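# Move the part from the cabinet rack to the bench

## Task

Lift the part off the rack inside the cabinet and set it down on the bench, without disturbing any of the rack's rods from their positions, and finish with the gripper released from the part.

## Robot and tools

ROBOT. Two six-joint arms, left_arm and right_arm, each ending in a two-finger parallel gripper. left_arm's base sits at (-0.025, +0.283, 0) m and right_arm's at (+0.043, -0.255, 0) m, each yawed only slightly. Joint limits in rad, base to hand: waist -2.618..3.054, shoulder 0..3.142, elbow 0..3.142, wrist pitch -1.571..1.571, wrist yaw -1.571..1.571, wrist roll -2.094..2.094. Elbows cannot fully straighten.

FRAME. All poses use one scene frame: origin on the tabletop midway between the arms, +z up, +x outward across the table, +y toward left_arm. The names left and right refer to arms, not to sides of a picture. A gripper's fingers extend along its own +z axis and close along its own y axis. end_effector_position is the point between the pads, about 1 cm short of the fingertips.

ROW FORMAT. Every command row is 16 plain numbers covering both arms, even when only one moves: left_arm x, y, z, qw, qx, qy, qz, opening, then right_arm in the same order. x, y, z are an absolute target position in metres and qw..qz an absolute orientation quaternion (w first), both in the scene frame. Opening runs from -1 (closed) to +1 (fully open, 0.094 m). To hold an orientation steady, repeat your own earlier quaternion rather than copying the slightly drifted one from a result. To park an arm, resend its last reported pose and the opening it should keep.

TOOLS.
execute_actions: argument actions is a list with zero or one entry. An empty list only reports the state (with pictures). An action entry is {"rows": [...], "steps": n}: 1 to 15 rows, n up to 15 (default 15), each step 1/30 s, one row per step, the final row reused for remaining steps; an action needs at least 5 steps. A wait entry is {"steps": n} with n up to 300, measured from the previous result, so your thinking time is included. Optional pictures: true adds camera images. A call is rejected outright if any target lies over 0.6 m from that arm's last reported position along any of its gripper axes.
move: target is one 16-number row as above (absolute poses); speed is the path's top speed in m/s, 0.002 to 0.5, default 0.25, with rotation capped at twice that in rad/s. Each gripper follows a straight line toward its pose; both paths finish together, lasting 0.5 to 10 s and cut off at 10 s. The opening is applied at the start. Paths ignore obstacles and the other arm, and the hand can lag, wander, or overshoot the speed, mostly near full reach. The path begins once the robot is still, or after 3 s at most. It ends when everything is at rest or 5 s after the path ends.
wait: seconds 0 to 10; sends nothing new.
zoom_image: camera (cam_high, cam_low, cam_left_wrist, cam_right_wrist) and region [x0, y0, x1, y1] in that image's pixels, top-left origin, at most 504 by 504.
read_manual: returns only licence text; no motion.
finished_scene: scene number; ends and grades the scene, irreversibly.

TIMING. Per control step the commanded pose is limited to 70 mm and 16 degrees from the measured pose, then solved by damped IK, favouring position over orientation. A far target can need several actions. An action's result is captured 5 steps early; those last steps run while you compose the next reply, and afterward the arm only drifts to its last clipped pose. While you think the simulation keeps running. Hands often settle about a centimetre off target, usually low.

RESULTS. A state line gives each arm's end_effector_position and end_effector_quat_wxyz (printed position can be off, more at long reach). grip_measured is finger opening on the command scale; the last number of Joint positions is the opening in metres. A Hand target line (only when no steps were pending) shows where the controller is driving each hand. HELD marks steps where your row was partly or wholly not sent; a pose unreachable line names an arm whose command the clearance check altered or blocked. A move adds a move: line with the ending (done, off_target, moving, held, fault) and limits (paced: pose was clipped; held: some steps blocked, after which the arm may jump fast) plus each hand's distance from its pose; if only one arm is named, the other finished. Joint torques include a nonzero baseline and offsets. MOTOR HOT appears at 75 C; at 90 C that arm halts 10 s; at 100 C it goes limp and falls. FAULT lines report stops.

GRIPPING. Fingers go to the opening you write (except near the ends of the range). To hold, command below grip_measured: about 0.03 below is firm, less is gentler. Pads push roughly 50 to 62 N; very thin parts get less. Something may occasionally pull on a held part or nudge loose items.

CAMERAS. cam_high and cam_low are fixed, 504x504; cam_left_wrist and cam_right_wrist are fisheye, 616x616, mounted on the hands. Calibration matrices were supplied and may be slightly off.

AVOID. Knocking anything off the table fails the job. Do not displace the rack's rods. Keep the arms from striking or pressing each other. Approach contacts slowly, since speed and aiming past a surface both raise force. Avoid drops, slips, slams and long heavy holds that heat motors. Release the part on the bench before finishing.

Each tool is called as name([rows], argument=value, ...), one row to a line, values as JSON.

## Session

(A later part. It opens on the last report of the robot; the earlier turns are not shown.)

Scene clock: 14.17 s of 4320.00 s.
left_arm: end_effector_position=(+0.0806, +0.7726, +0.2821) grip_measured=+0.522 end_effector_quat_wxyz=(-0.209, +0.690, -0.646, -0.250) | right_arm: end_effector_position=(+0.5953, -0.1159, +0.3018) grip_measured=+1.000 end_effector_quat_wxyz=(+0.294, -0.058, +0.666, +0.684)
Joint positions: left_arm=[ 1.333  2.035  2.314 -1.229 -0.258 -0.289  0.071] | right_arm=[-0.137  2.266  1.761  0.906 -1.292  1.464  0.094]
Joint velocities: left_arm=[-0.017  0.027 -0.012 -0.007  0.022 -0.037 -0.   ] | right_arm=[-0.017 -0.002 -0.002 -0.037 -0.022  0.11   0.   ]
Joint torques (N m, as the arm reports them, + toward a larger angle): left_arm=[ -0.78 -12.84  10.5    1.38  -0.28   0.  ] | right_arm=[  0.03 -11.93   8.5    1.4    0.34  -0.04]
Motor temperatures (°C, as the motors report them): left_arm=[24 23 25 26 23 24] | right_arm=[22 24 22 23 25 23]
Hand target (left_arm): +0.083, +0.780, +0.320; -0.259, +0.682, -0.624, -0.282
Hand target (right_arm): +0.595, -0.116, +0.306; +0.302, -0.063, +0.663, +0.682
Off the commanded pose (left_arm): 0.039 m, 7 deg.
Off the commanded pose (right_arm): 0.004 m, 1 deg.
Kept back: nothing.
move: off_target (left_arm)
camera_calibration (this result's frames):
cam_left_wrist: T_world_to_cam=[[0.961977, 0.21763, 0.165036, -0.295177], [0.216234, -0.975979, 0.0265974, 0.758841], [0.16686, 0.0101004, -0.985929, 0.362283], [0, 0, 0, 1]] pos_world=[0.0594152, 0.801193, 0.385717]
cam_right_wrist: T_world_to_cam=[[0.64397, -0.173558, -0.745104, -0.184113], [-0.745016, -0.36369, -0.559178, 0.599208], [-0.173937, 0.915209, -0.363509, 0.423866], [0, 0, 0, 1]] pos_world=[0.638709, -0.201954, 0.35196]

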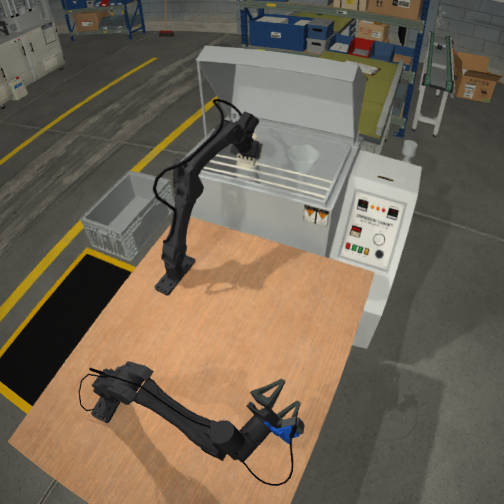

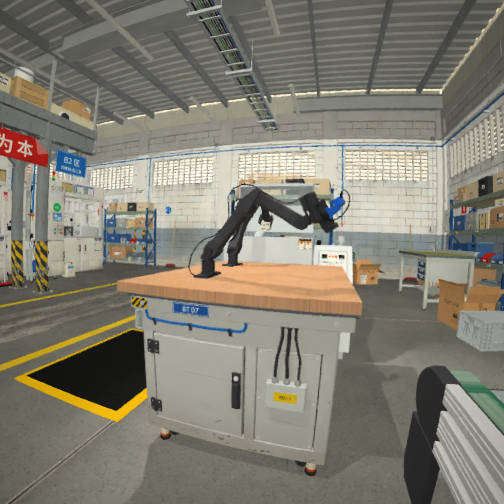

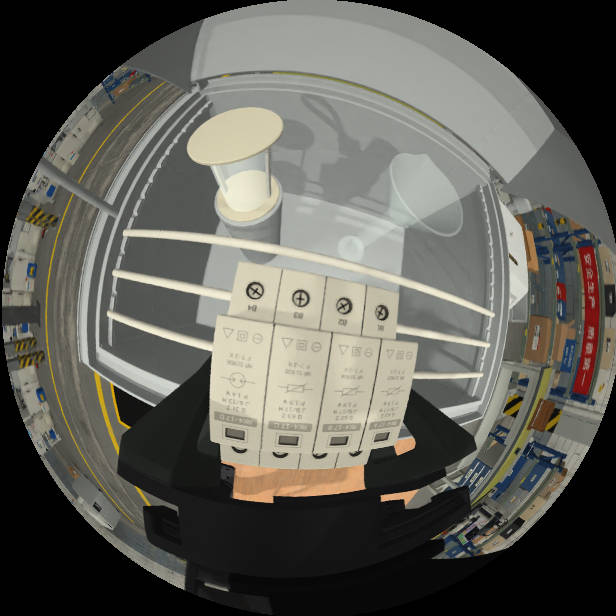

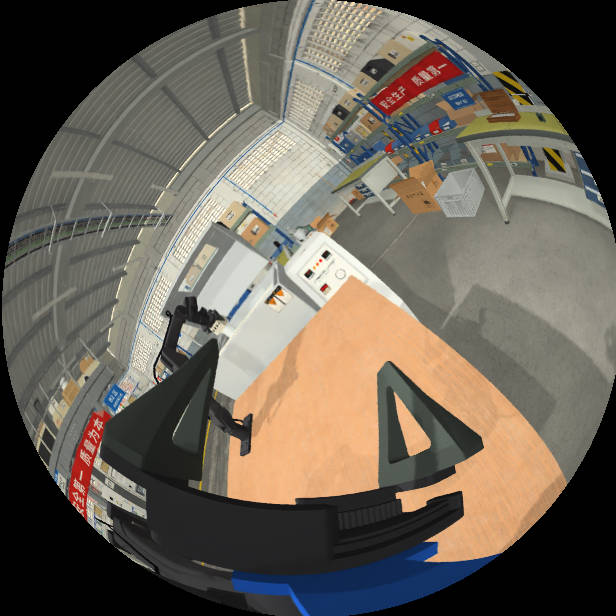

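move(target=[0.28,0.52,0.34,0.354,-0.354,0.854,0.146,0.48,0.595,-0.116,0.306,0.302,-0.063,0.663,0.682,1], speed=0.25)

move(target=[0.42,0.3,0.07,0.42,0,0.9075,0,0.48,0.595,-0.116,0.306,0.302,-0.063,0.663,0.682,1], speed=0.2)

move(target=[0.42,0.3,0.032,0.42,0,0.9075,0,0.48,0.595,-0.116,0.306,0.302,-0.063,0.663,0.682,1], speed=0.04)

Scene clock: 16.53 s of 4320.00 s.
left_arm: end_effector_position=(+0.2785, +0.5167, +0.3039) grip_measured=+0.521 end_effector_quat_wxyz=(+0.285, -0.357, +0.880, +0.130) | right_arm: end_effector_position=(+0.5953, -0.1159, +0.3018) grip_measured=+1.000 end_effector_quat_wxyz=(+0.294, -0.058, +0.666, +0.684)
Joint positions: left_arm=[ 0.66   1.557  1.82  -1.209 -0.131 -0.137  0.071] | right_arm=[-0.137  2.266  1.761  0.906 -1.292  1.464  0.094]
Joint velocities: left_arm=[ 0.002 -0.007  0.007  0.007  0.007  0.022  0.002] | right_arm=[ 0.007  0.022  0.017 -0.037  0.037 -0.051  0.   ]
Joint torques (N m, as the arm reports them, + toward a larger angle): left_arm=[-0.16 -9.72  8.52  1.52 -0.21  0.13] | right_arm=[  0.04 -11.92   8.48   1.39   0.32  -0.03]
Motor temperatures (°C, as the motors report them): left_arm=[24 23 25 27 23 24] | right_arm=[22 25 22 23 25 23]
Hand target (left_arm): +0.281, +0.522, +0.341; +0.347, -0.352, +0.856, +0.152
Hand target (right_arm): +0.595, -0.116, +0.306; +0.302, -0.063, +0.663, +0.682
Off the commanded pose (left_arm): 0.036 m, 9 deg.
Off the commanded pose (right_arm): 0.004 m, 1 deg.
Kept back: nothing.
move: off_target (left_arm)
camera_calibration (this result's frames):
cam_left_wrist: T_world_to_cam=[[0.789897, -0.589199, 0.170022, 0.0298227], [-0.604607, -0.794604, 0.0552744, 0.591942], [0.102532, -0.146457, -0.983889, 0.451532], [0, 0, 0, 1]] pos_world=[0.288039, 0.554061, 0.406468]
cam_right_wrist: T_world_to_cam=[[0.64397, -0.173558, -0.745104, -0.184113], [-0.745016, -0.36369, -0.559178, 0.599208], [-0.173937, 0.915209, -0.363509, 0.423866], [0, 0, 0, 1]] pos_world=[0.638709, -0.201954, 0.35196]

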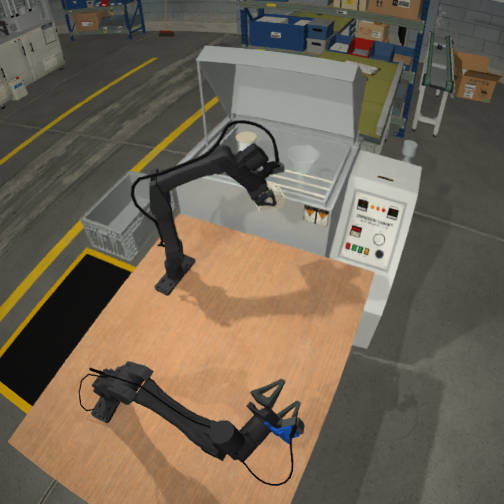

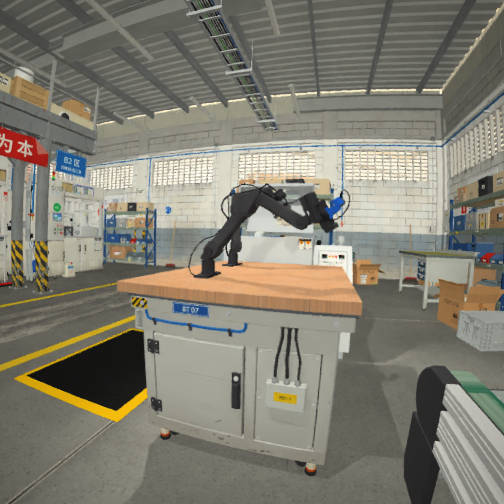

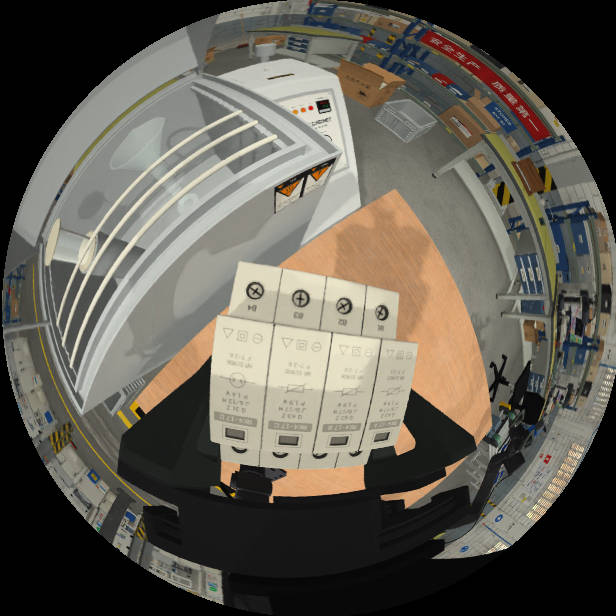

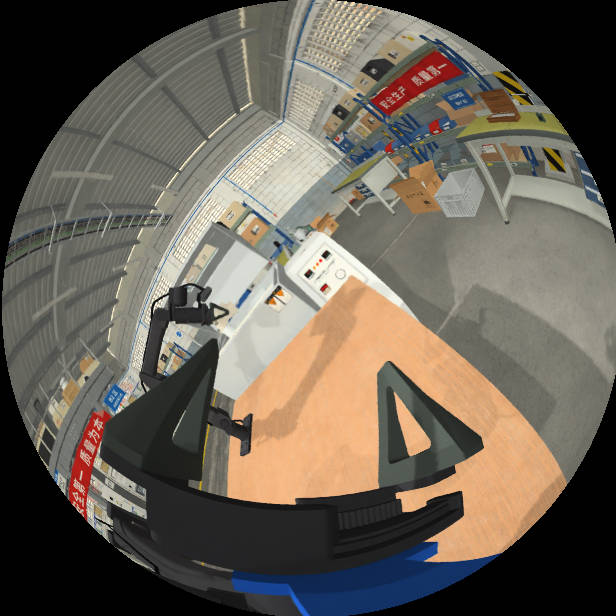

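Scene clock: 19.37 s of 4320.00 s.
left_arm: end_effector_position=(+0.3922, +0.3026, +0.0455) grip_measured=+0.520 end_effector_quat_wxyz=(+0.358, -0.005, +0.934, +0.007) | right_arm: end_effector_position=(+0.5953, -0.1159, +0.3018) grip_measured=+1.000 end_effector_quat_wxyz=(+0.294, -0.058, +0.666, +0.684)
Joint positions: left_arm=[0.119 1.681 0.8   0.042 0.018 0.034 0.071] | right_arm=[-0.137  2.266  1.761  0.906 -1.292  1.464  0.094]
Joint velocities: left_arm=[-0.002 -0.012 -0.007  0.022 -0.007 -0.007 -0.001] | right_arm=[-0.022  0.012 -0.012 -0.007  0.051 -0.081  0.   ]
Joint torques (N m, as the arm reports them, + toward a larger angle): left_arm=[-0.18 -7.46  7.48  1.86  0.1   0.09] | right_arm=[  0.1  -11.91   8.49   1.39   0.33  -0.02]
Motor temperatures (°C, as the motors report them): left_arm=[24 23 25 27 23 24] | right_arm=[22 25 23 23 25 23]
Hand target (left_arm): +0.414, +0.301, +0.070; +0.414, +0.003, +0.910, +0.006
Hand target (right_arm): +0.595, -0.116, +0.306; +0.302, -0.063, +0.663, +0.682
Off the commanded pose (left_arm): 0.037 m, 8 deg.
Off the commanded pose (right_arm): 0.004 m, 1 deg.
Kept back: nothing.
move: off_target (left_arm)
camera_calibration (this result's frames):
cam_left_wrist: T_world_to_cam=[[0.141055, -0.969891, 0.198532, 0.226229], [-0.987743, -0.151413, -0.0379184, 0.464662], [0.0668371, -0.19075, -0.979361, 0.181492], [0, 0, 0, 1]] pos_world=[0.414925, 0.324393, 0.150452]
cam_right_wrist: T_world_to_cam=[[0.64397, -0.173558, -0.745104, -0.184113], [-0.745016, -0.36369, -0.559178, 0.599208], [-0.173937, 0.915209, -0.363509, 0.423866], [0, 0, 0, 1]] pos_world=[0.638709, -0.201954, 0.35196]

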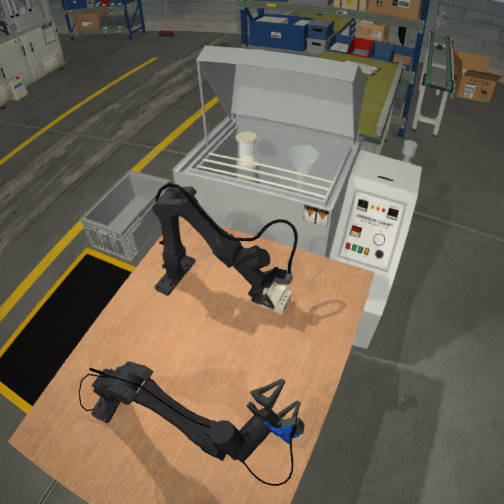

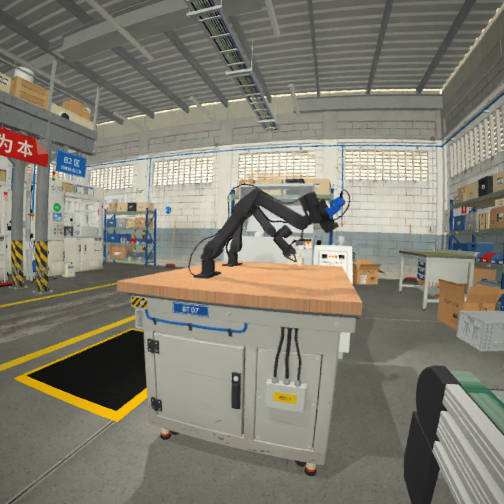

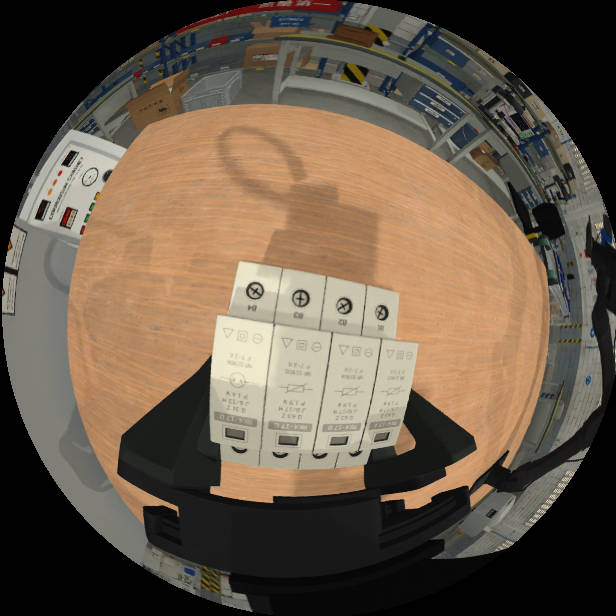

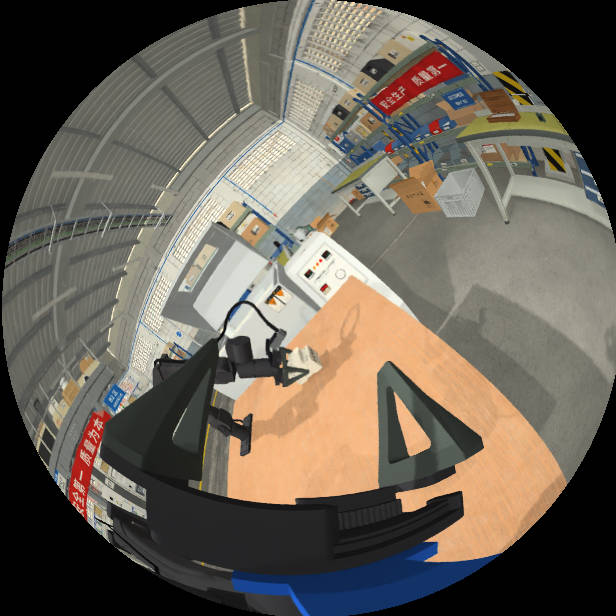

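Scene clock: 21.40 s of 4320.00 s.
left_arm: end_effector_position=(+0.4094, +0.2996, +0.0215) grip_measured=+0.520 end_effector_quat_wxyz=(+0.388, -0.001, +0.922, -0.002) | right_arm: end_effector_position=(+0.5953, -0.1159, +0.3018) grip_measured=+1.000 end_effector_quat_wxyz=(+0.294, -0.058, +0.666, +0.684)
Joint positions: left_arm=[0.119 1.802 0.766 0.262 0.04  0.033 0.071] | right_arm=[-0.137  2.266  1.761  0.906 -1.292  1.464  0.094]
Joint velocities: left_arm=[-0.002  0.012 -0.002 -0.037  0.007 -0.022 -0.   ] | right_arm=[-0.022 -0.007  0.007  0.051 -0.007 -0.022  0.   ]
Joint torques (N m, as the arm reports them, + toward a larger angle): left_arm=[-0.02 -7.74  5.4   1.66  0.02  0.03] | right_arm=[  0.07 -11.9    8.51   1.39   0.33  -0.04]
Motor temperatures (°C, as the motors report them): left_arm=[24 23 25 27 23 24] | right_arm=[22 25 23 23 25 23]
Hand target (left_arm): +0.419, +0.300, +0.032; +0.419, -0.000, +0.908, -0.001
Hand target (right_arm): +0.595, -0.116, +0.306; +0.302, -0.063, +0.663, +0.682
Off the commanded pose (left_arm): 0.015 m, 4 deg.
Off the commanded pose (right_arm): 0.004 m, 1 deg.
Kept back: nothing.
move: off_target (left_arm)
camera_calibration (this result's frames):
cam_left_wrist: T_world_to_cam=[[0.114303, -0.968765, 0.220065, 0.235801], [-0.985298, -0.138861, -0.0995219, 0.476914], [0.126972, -0.205454, -0.970395, 0.135913], [0, 0, 0, 1]] pos_world=[0.425693, 0.322584, 0.127462]
cam_right_wrist: T_world_to_cam=[[0.64397, -0.173558, -0.745104, -0.184113], [-0.745016, -0.36369, -0.559178, 0.599208], [-0.173937, 0.915209, -0.363509, 0.423866], [0, 0, 0, 1]] pos_world=[0.638709, -0.201954, 0.35196]

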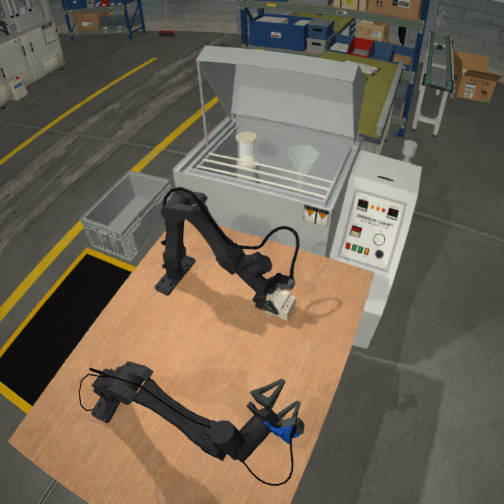

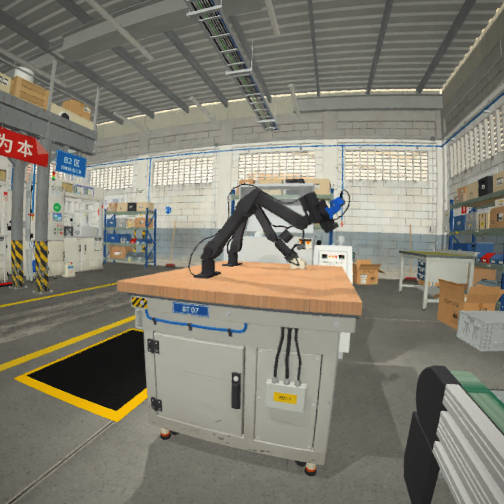

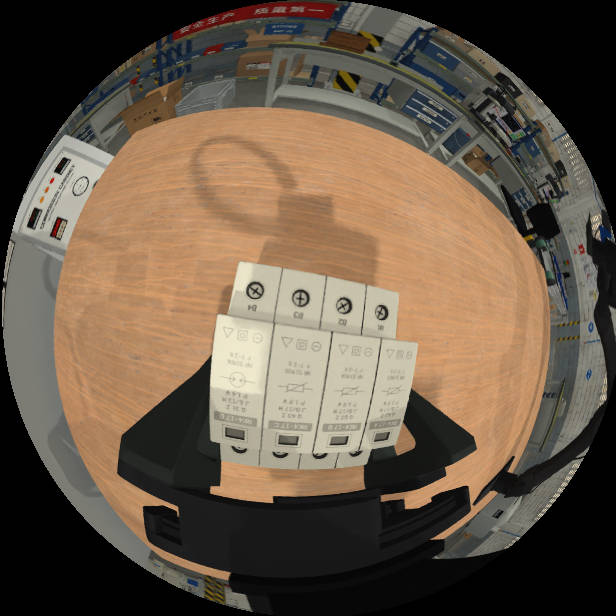

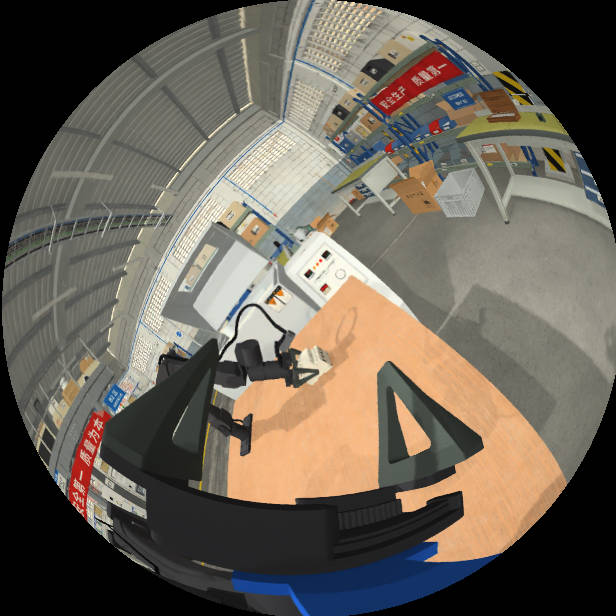

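move(target=[0.42,0.3,0.032,0.42,0,0.9075,0,1,0.595,-0.116,0.306,0.302,-0.063,0.663,0.682,1], speed=0.03)

move(target=[0.37,0.3,0.11,0.39,0,0.92,0,1,0.595,-0.116,0.306,0.302,-0.063,0.663,0.682,1], speed=0.15)

Scene clock: 23.07 s of 4320.00 s.
left_arm: end_effector_position=(+0.4185, +0.3001, +0.0312) grip_measured=+1.000 end_effector_quat_wxyz=(+0.413, -0.001, +0.911, -0.001) | right_arm: end_effector_position=(+0.5953, -0.1159, +0.3018) grip_measured=+1.000 end_effector_quat_wxyz=(+0.294, -0.058, +0.666, +0.684)
Joint positions: left_arm=[0.119 1.803 0.766 0.316 0.04  0.032 0.094] | right_arm=[-0.137  2.266  1.761  0.906 -1.292  1.464  0.094]
Joint velocities: left_arm=[-0.002 -0.012  0.022 -0.007 -0.007 -0.037  0.   ] | right_arm=[ 0.002 -0.007  0.012  0.022  0.051  0.007  0.   ]
Joint torques (N m, as the arm reports them, + toward a larger angle): left_arm=[-0.04 -7.46  5.58  1.4   0.   -0.01] | right_arm=[  0.05 -11.94   8.47   1.39   0.33  -0.03]
Motor temperatures (°C, as the motors report them): left_arm=[24 23 25 28 23 24] | right_arm=[22 25 23 23 25 23]
Hand target (left_arm): +0.420, +0.300, +0.032; +0.420, -0.000, +0.908, -0.001
Hand target (right_arm): +0.595, -0.116, +0.306; +0.302, -0.063, +0.663, +0.682
Off the commanded pose (left_arm): 0.002 m, 1 deg.
Off the commanded pose (right_arm): 0.004 m, 1 deg.
Kept back: nothing.
move: done
camera_calibration (this result's frames):
cam_left_wrist: T_world_to_cam=[[0.102639, -0.96929, 0.223479, 0.238012], [-0.978489, -0.138802, -0.152624, 0.485713], [0.178956, -0.203007, -0.962685, 0.121535], [0, 0, 0, 1]] pos_world=[0.429086, 0.322793, 0.137941]
cam_right_wrist: T_world_to_cam=[[0.64397, -0.173558, -0.745104, -0.184113], [-0.745016, -0.36369, -0.559178, 0.599208], [-0.173937, 0.915209, -0.363509, 0.423866], [0, 0, 0, 1]] pos_world=[0.638709, -0.201954, 0.35196]

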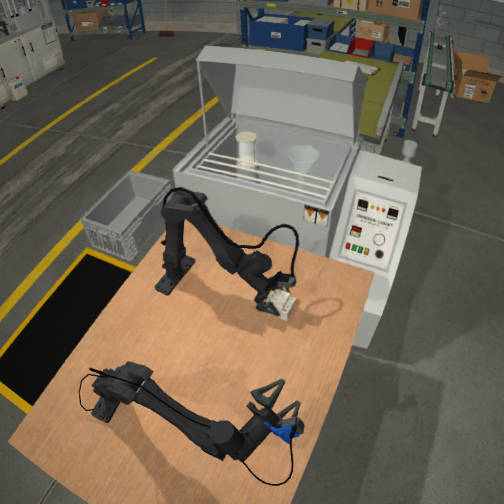

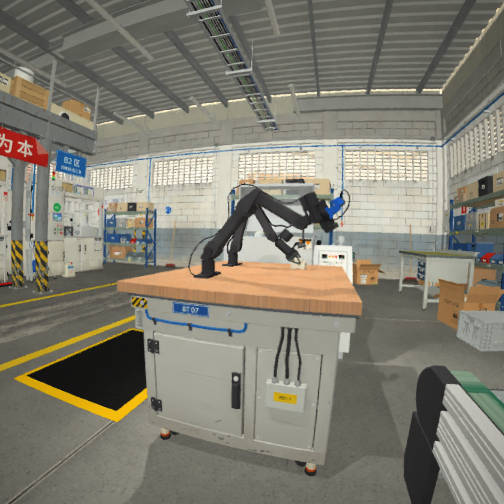

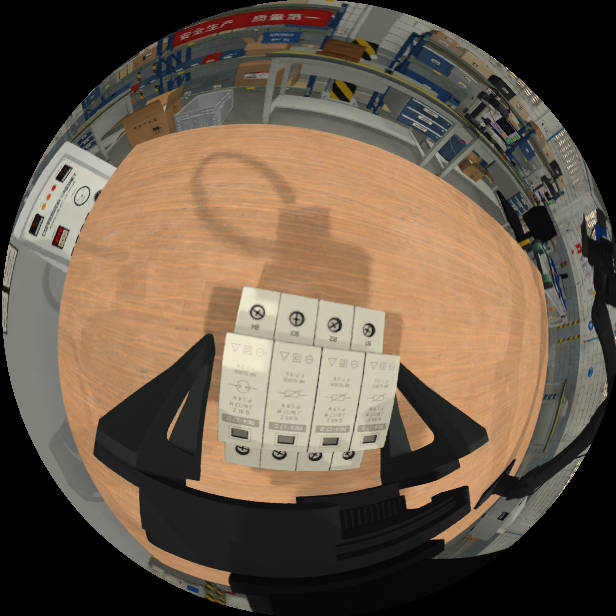

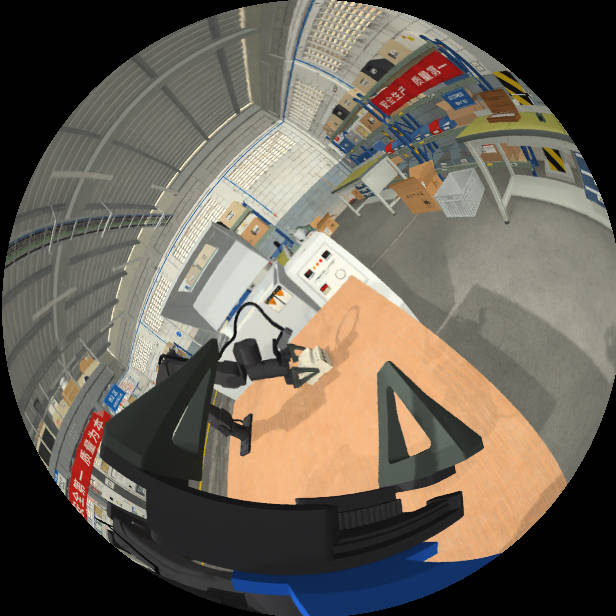

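Scene clock: 24.40 s of 4320.00 s.
left_arm: end_effector_position=(+0.3634, +0.2973, +0.0902) grip_measured=+1.000 end_effector_quat_wxyz=(+0.371, -0.002, +0.929, -0.003) | right_arm: end_effector_position=(+0.5953, -0.1159, +0.3018) grip_measured=+1.000 end_effector_quat_wxyz=(+0.294, -0.058, +0.666, +0.684)
Joint positions: left_arm=[ 0.119  1.46   0.766 -0.118  0.04   0.032  0.094] | right_arm=[-0.137  2.266  1.761  0.906 -1.292  1.464  0.094]
Joint velocities: left_arm=[-0.022 -0.012 -0.022 -0.037 -0.081 -0.022  0.   ] | right_arm=[-0.012  0.007 -0.007 -0.11  -0.037 -0.007  0.   ]
Joint torques (N m, as the arm reports them, + toward a larger angle): left_arm=[ 0.42 -7.35 10.34  1.01  0.04  0.09] | right_arm=[  0.05 -11.9    8.49   1.39   0.33  -0.03]
Motor temperatures (°C, as the motors report them): left_arm=[24 23 25 28 23 24] | right_arm=[22 26 23 23 25 23]
Hand target (left_arm): +0.371, +0.300, +0.110; +0.391, -0.000, +0.921, +0.001
Hand target (right_arm): +0.595, -0.116, +0.306; +0.302, -0.063, +0.663, +0.682
Off the commanded pose (left_arm): 0.021 m, 2 deg.
Off the commanded pose (right_arm): 0.004 m, 1 deg.
Kept back: nothing.
move: off_target (left_arm)
camera_calibration (this result's frames):
cam_left_wrist: T_world_to_cam=[[0.122658, -0.968257, 0.217791, 0.220659], [-0.988259, -0.139306, -0.0627484, 0.435969], [0.0910961, -0.207538, -0.973976, 0.221928], [0, 0, 0, 1]] pos_world=[0.383568, 0.320446, 0.195452]
cam_right_wrist: T_world_to_cam=[[0.64397, -0.173558, -0.745104, -0.184113], [-0.745016, -0.36369, -0.559178, 0.599208], [-0.173937, 0.915209, -0.363509, 0.423866], [0, 0, 0, 1]] pos_world=[0.638709, -0.201954, 0.35196]

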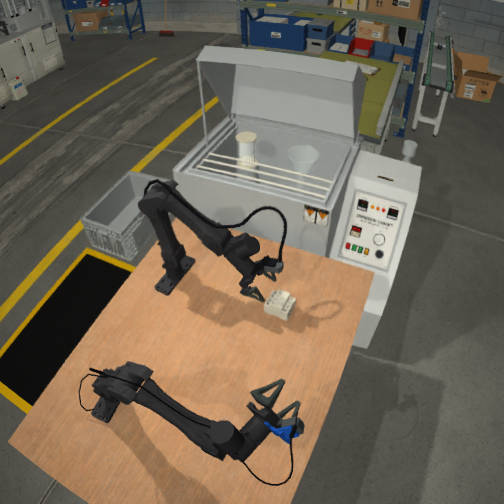

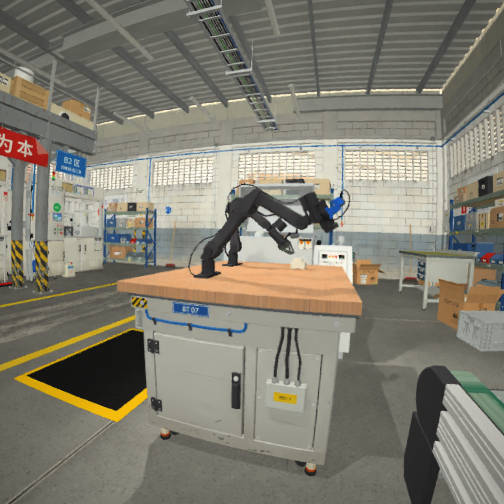

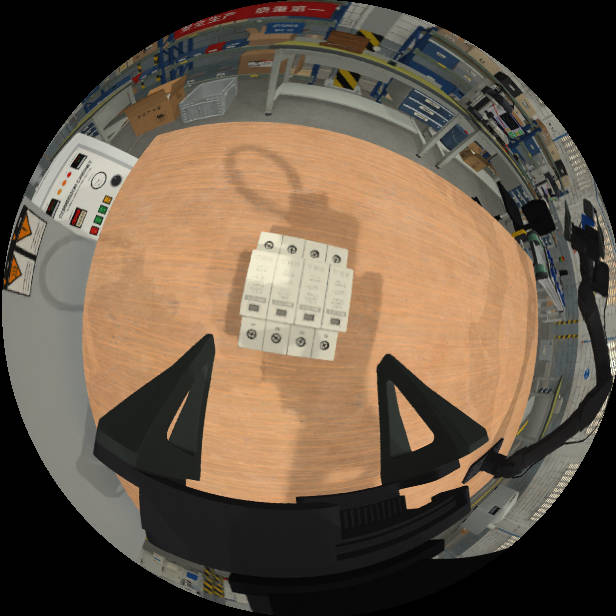

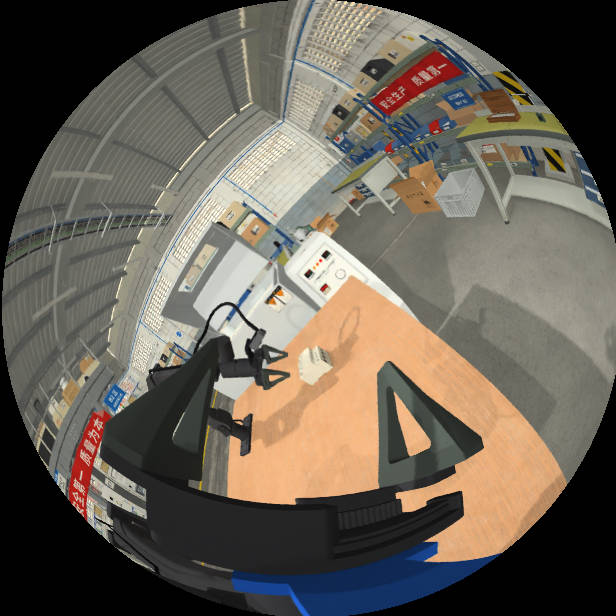

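finished_scene(scene=2)

The scene is finished: the task was done.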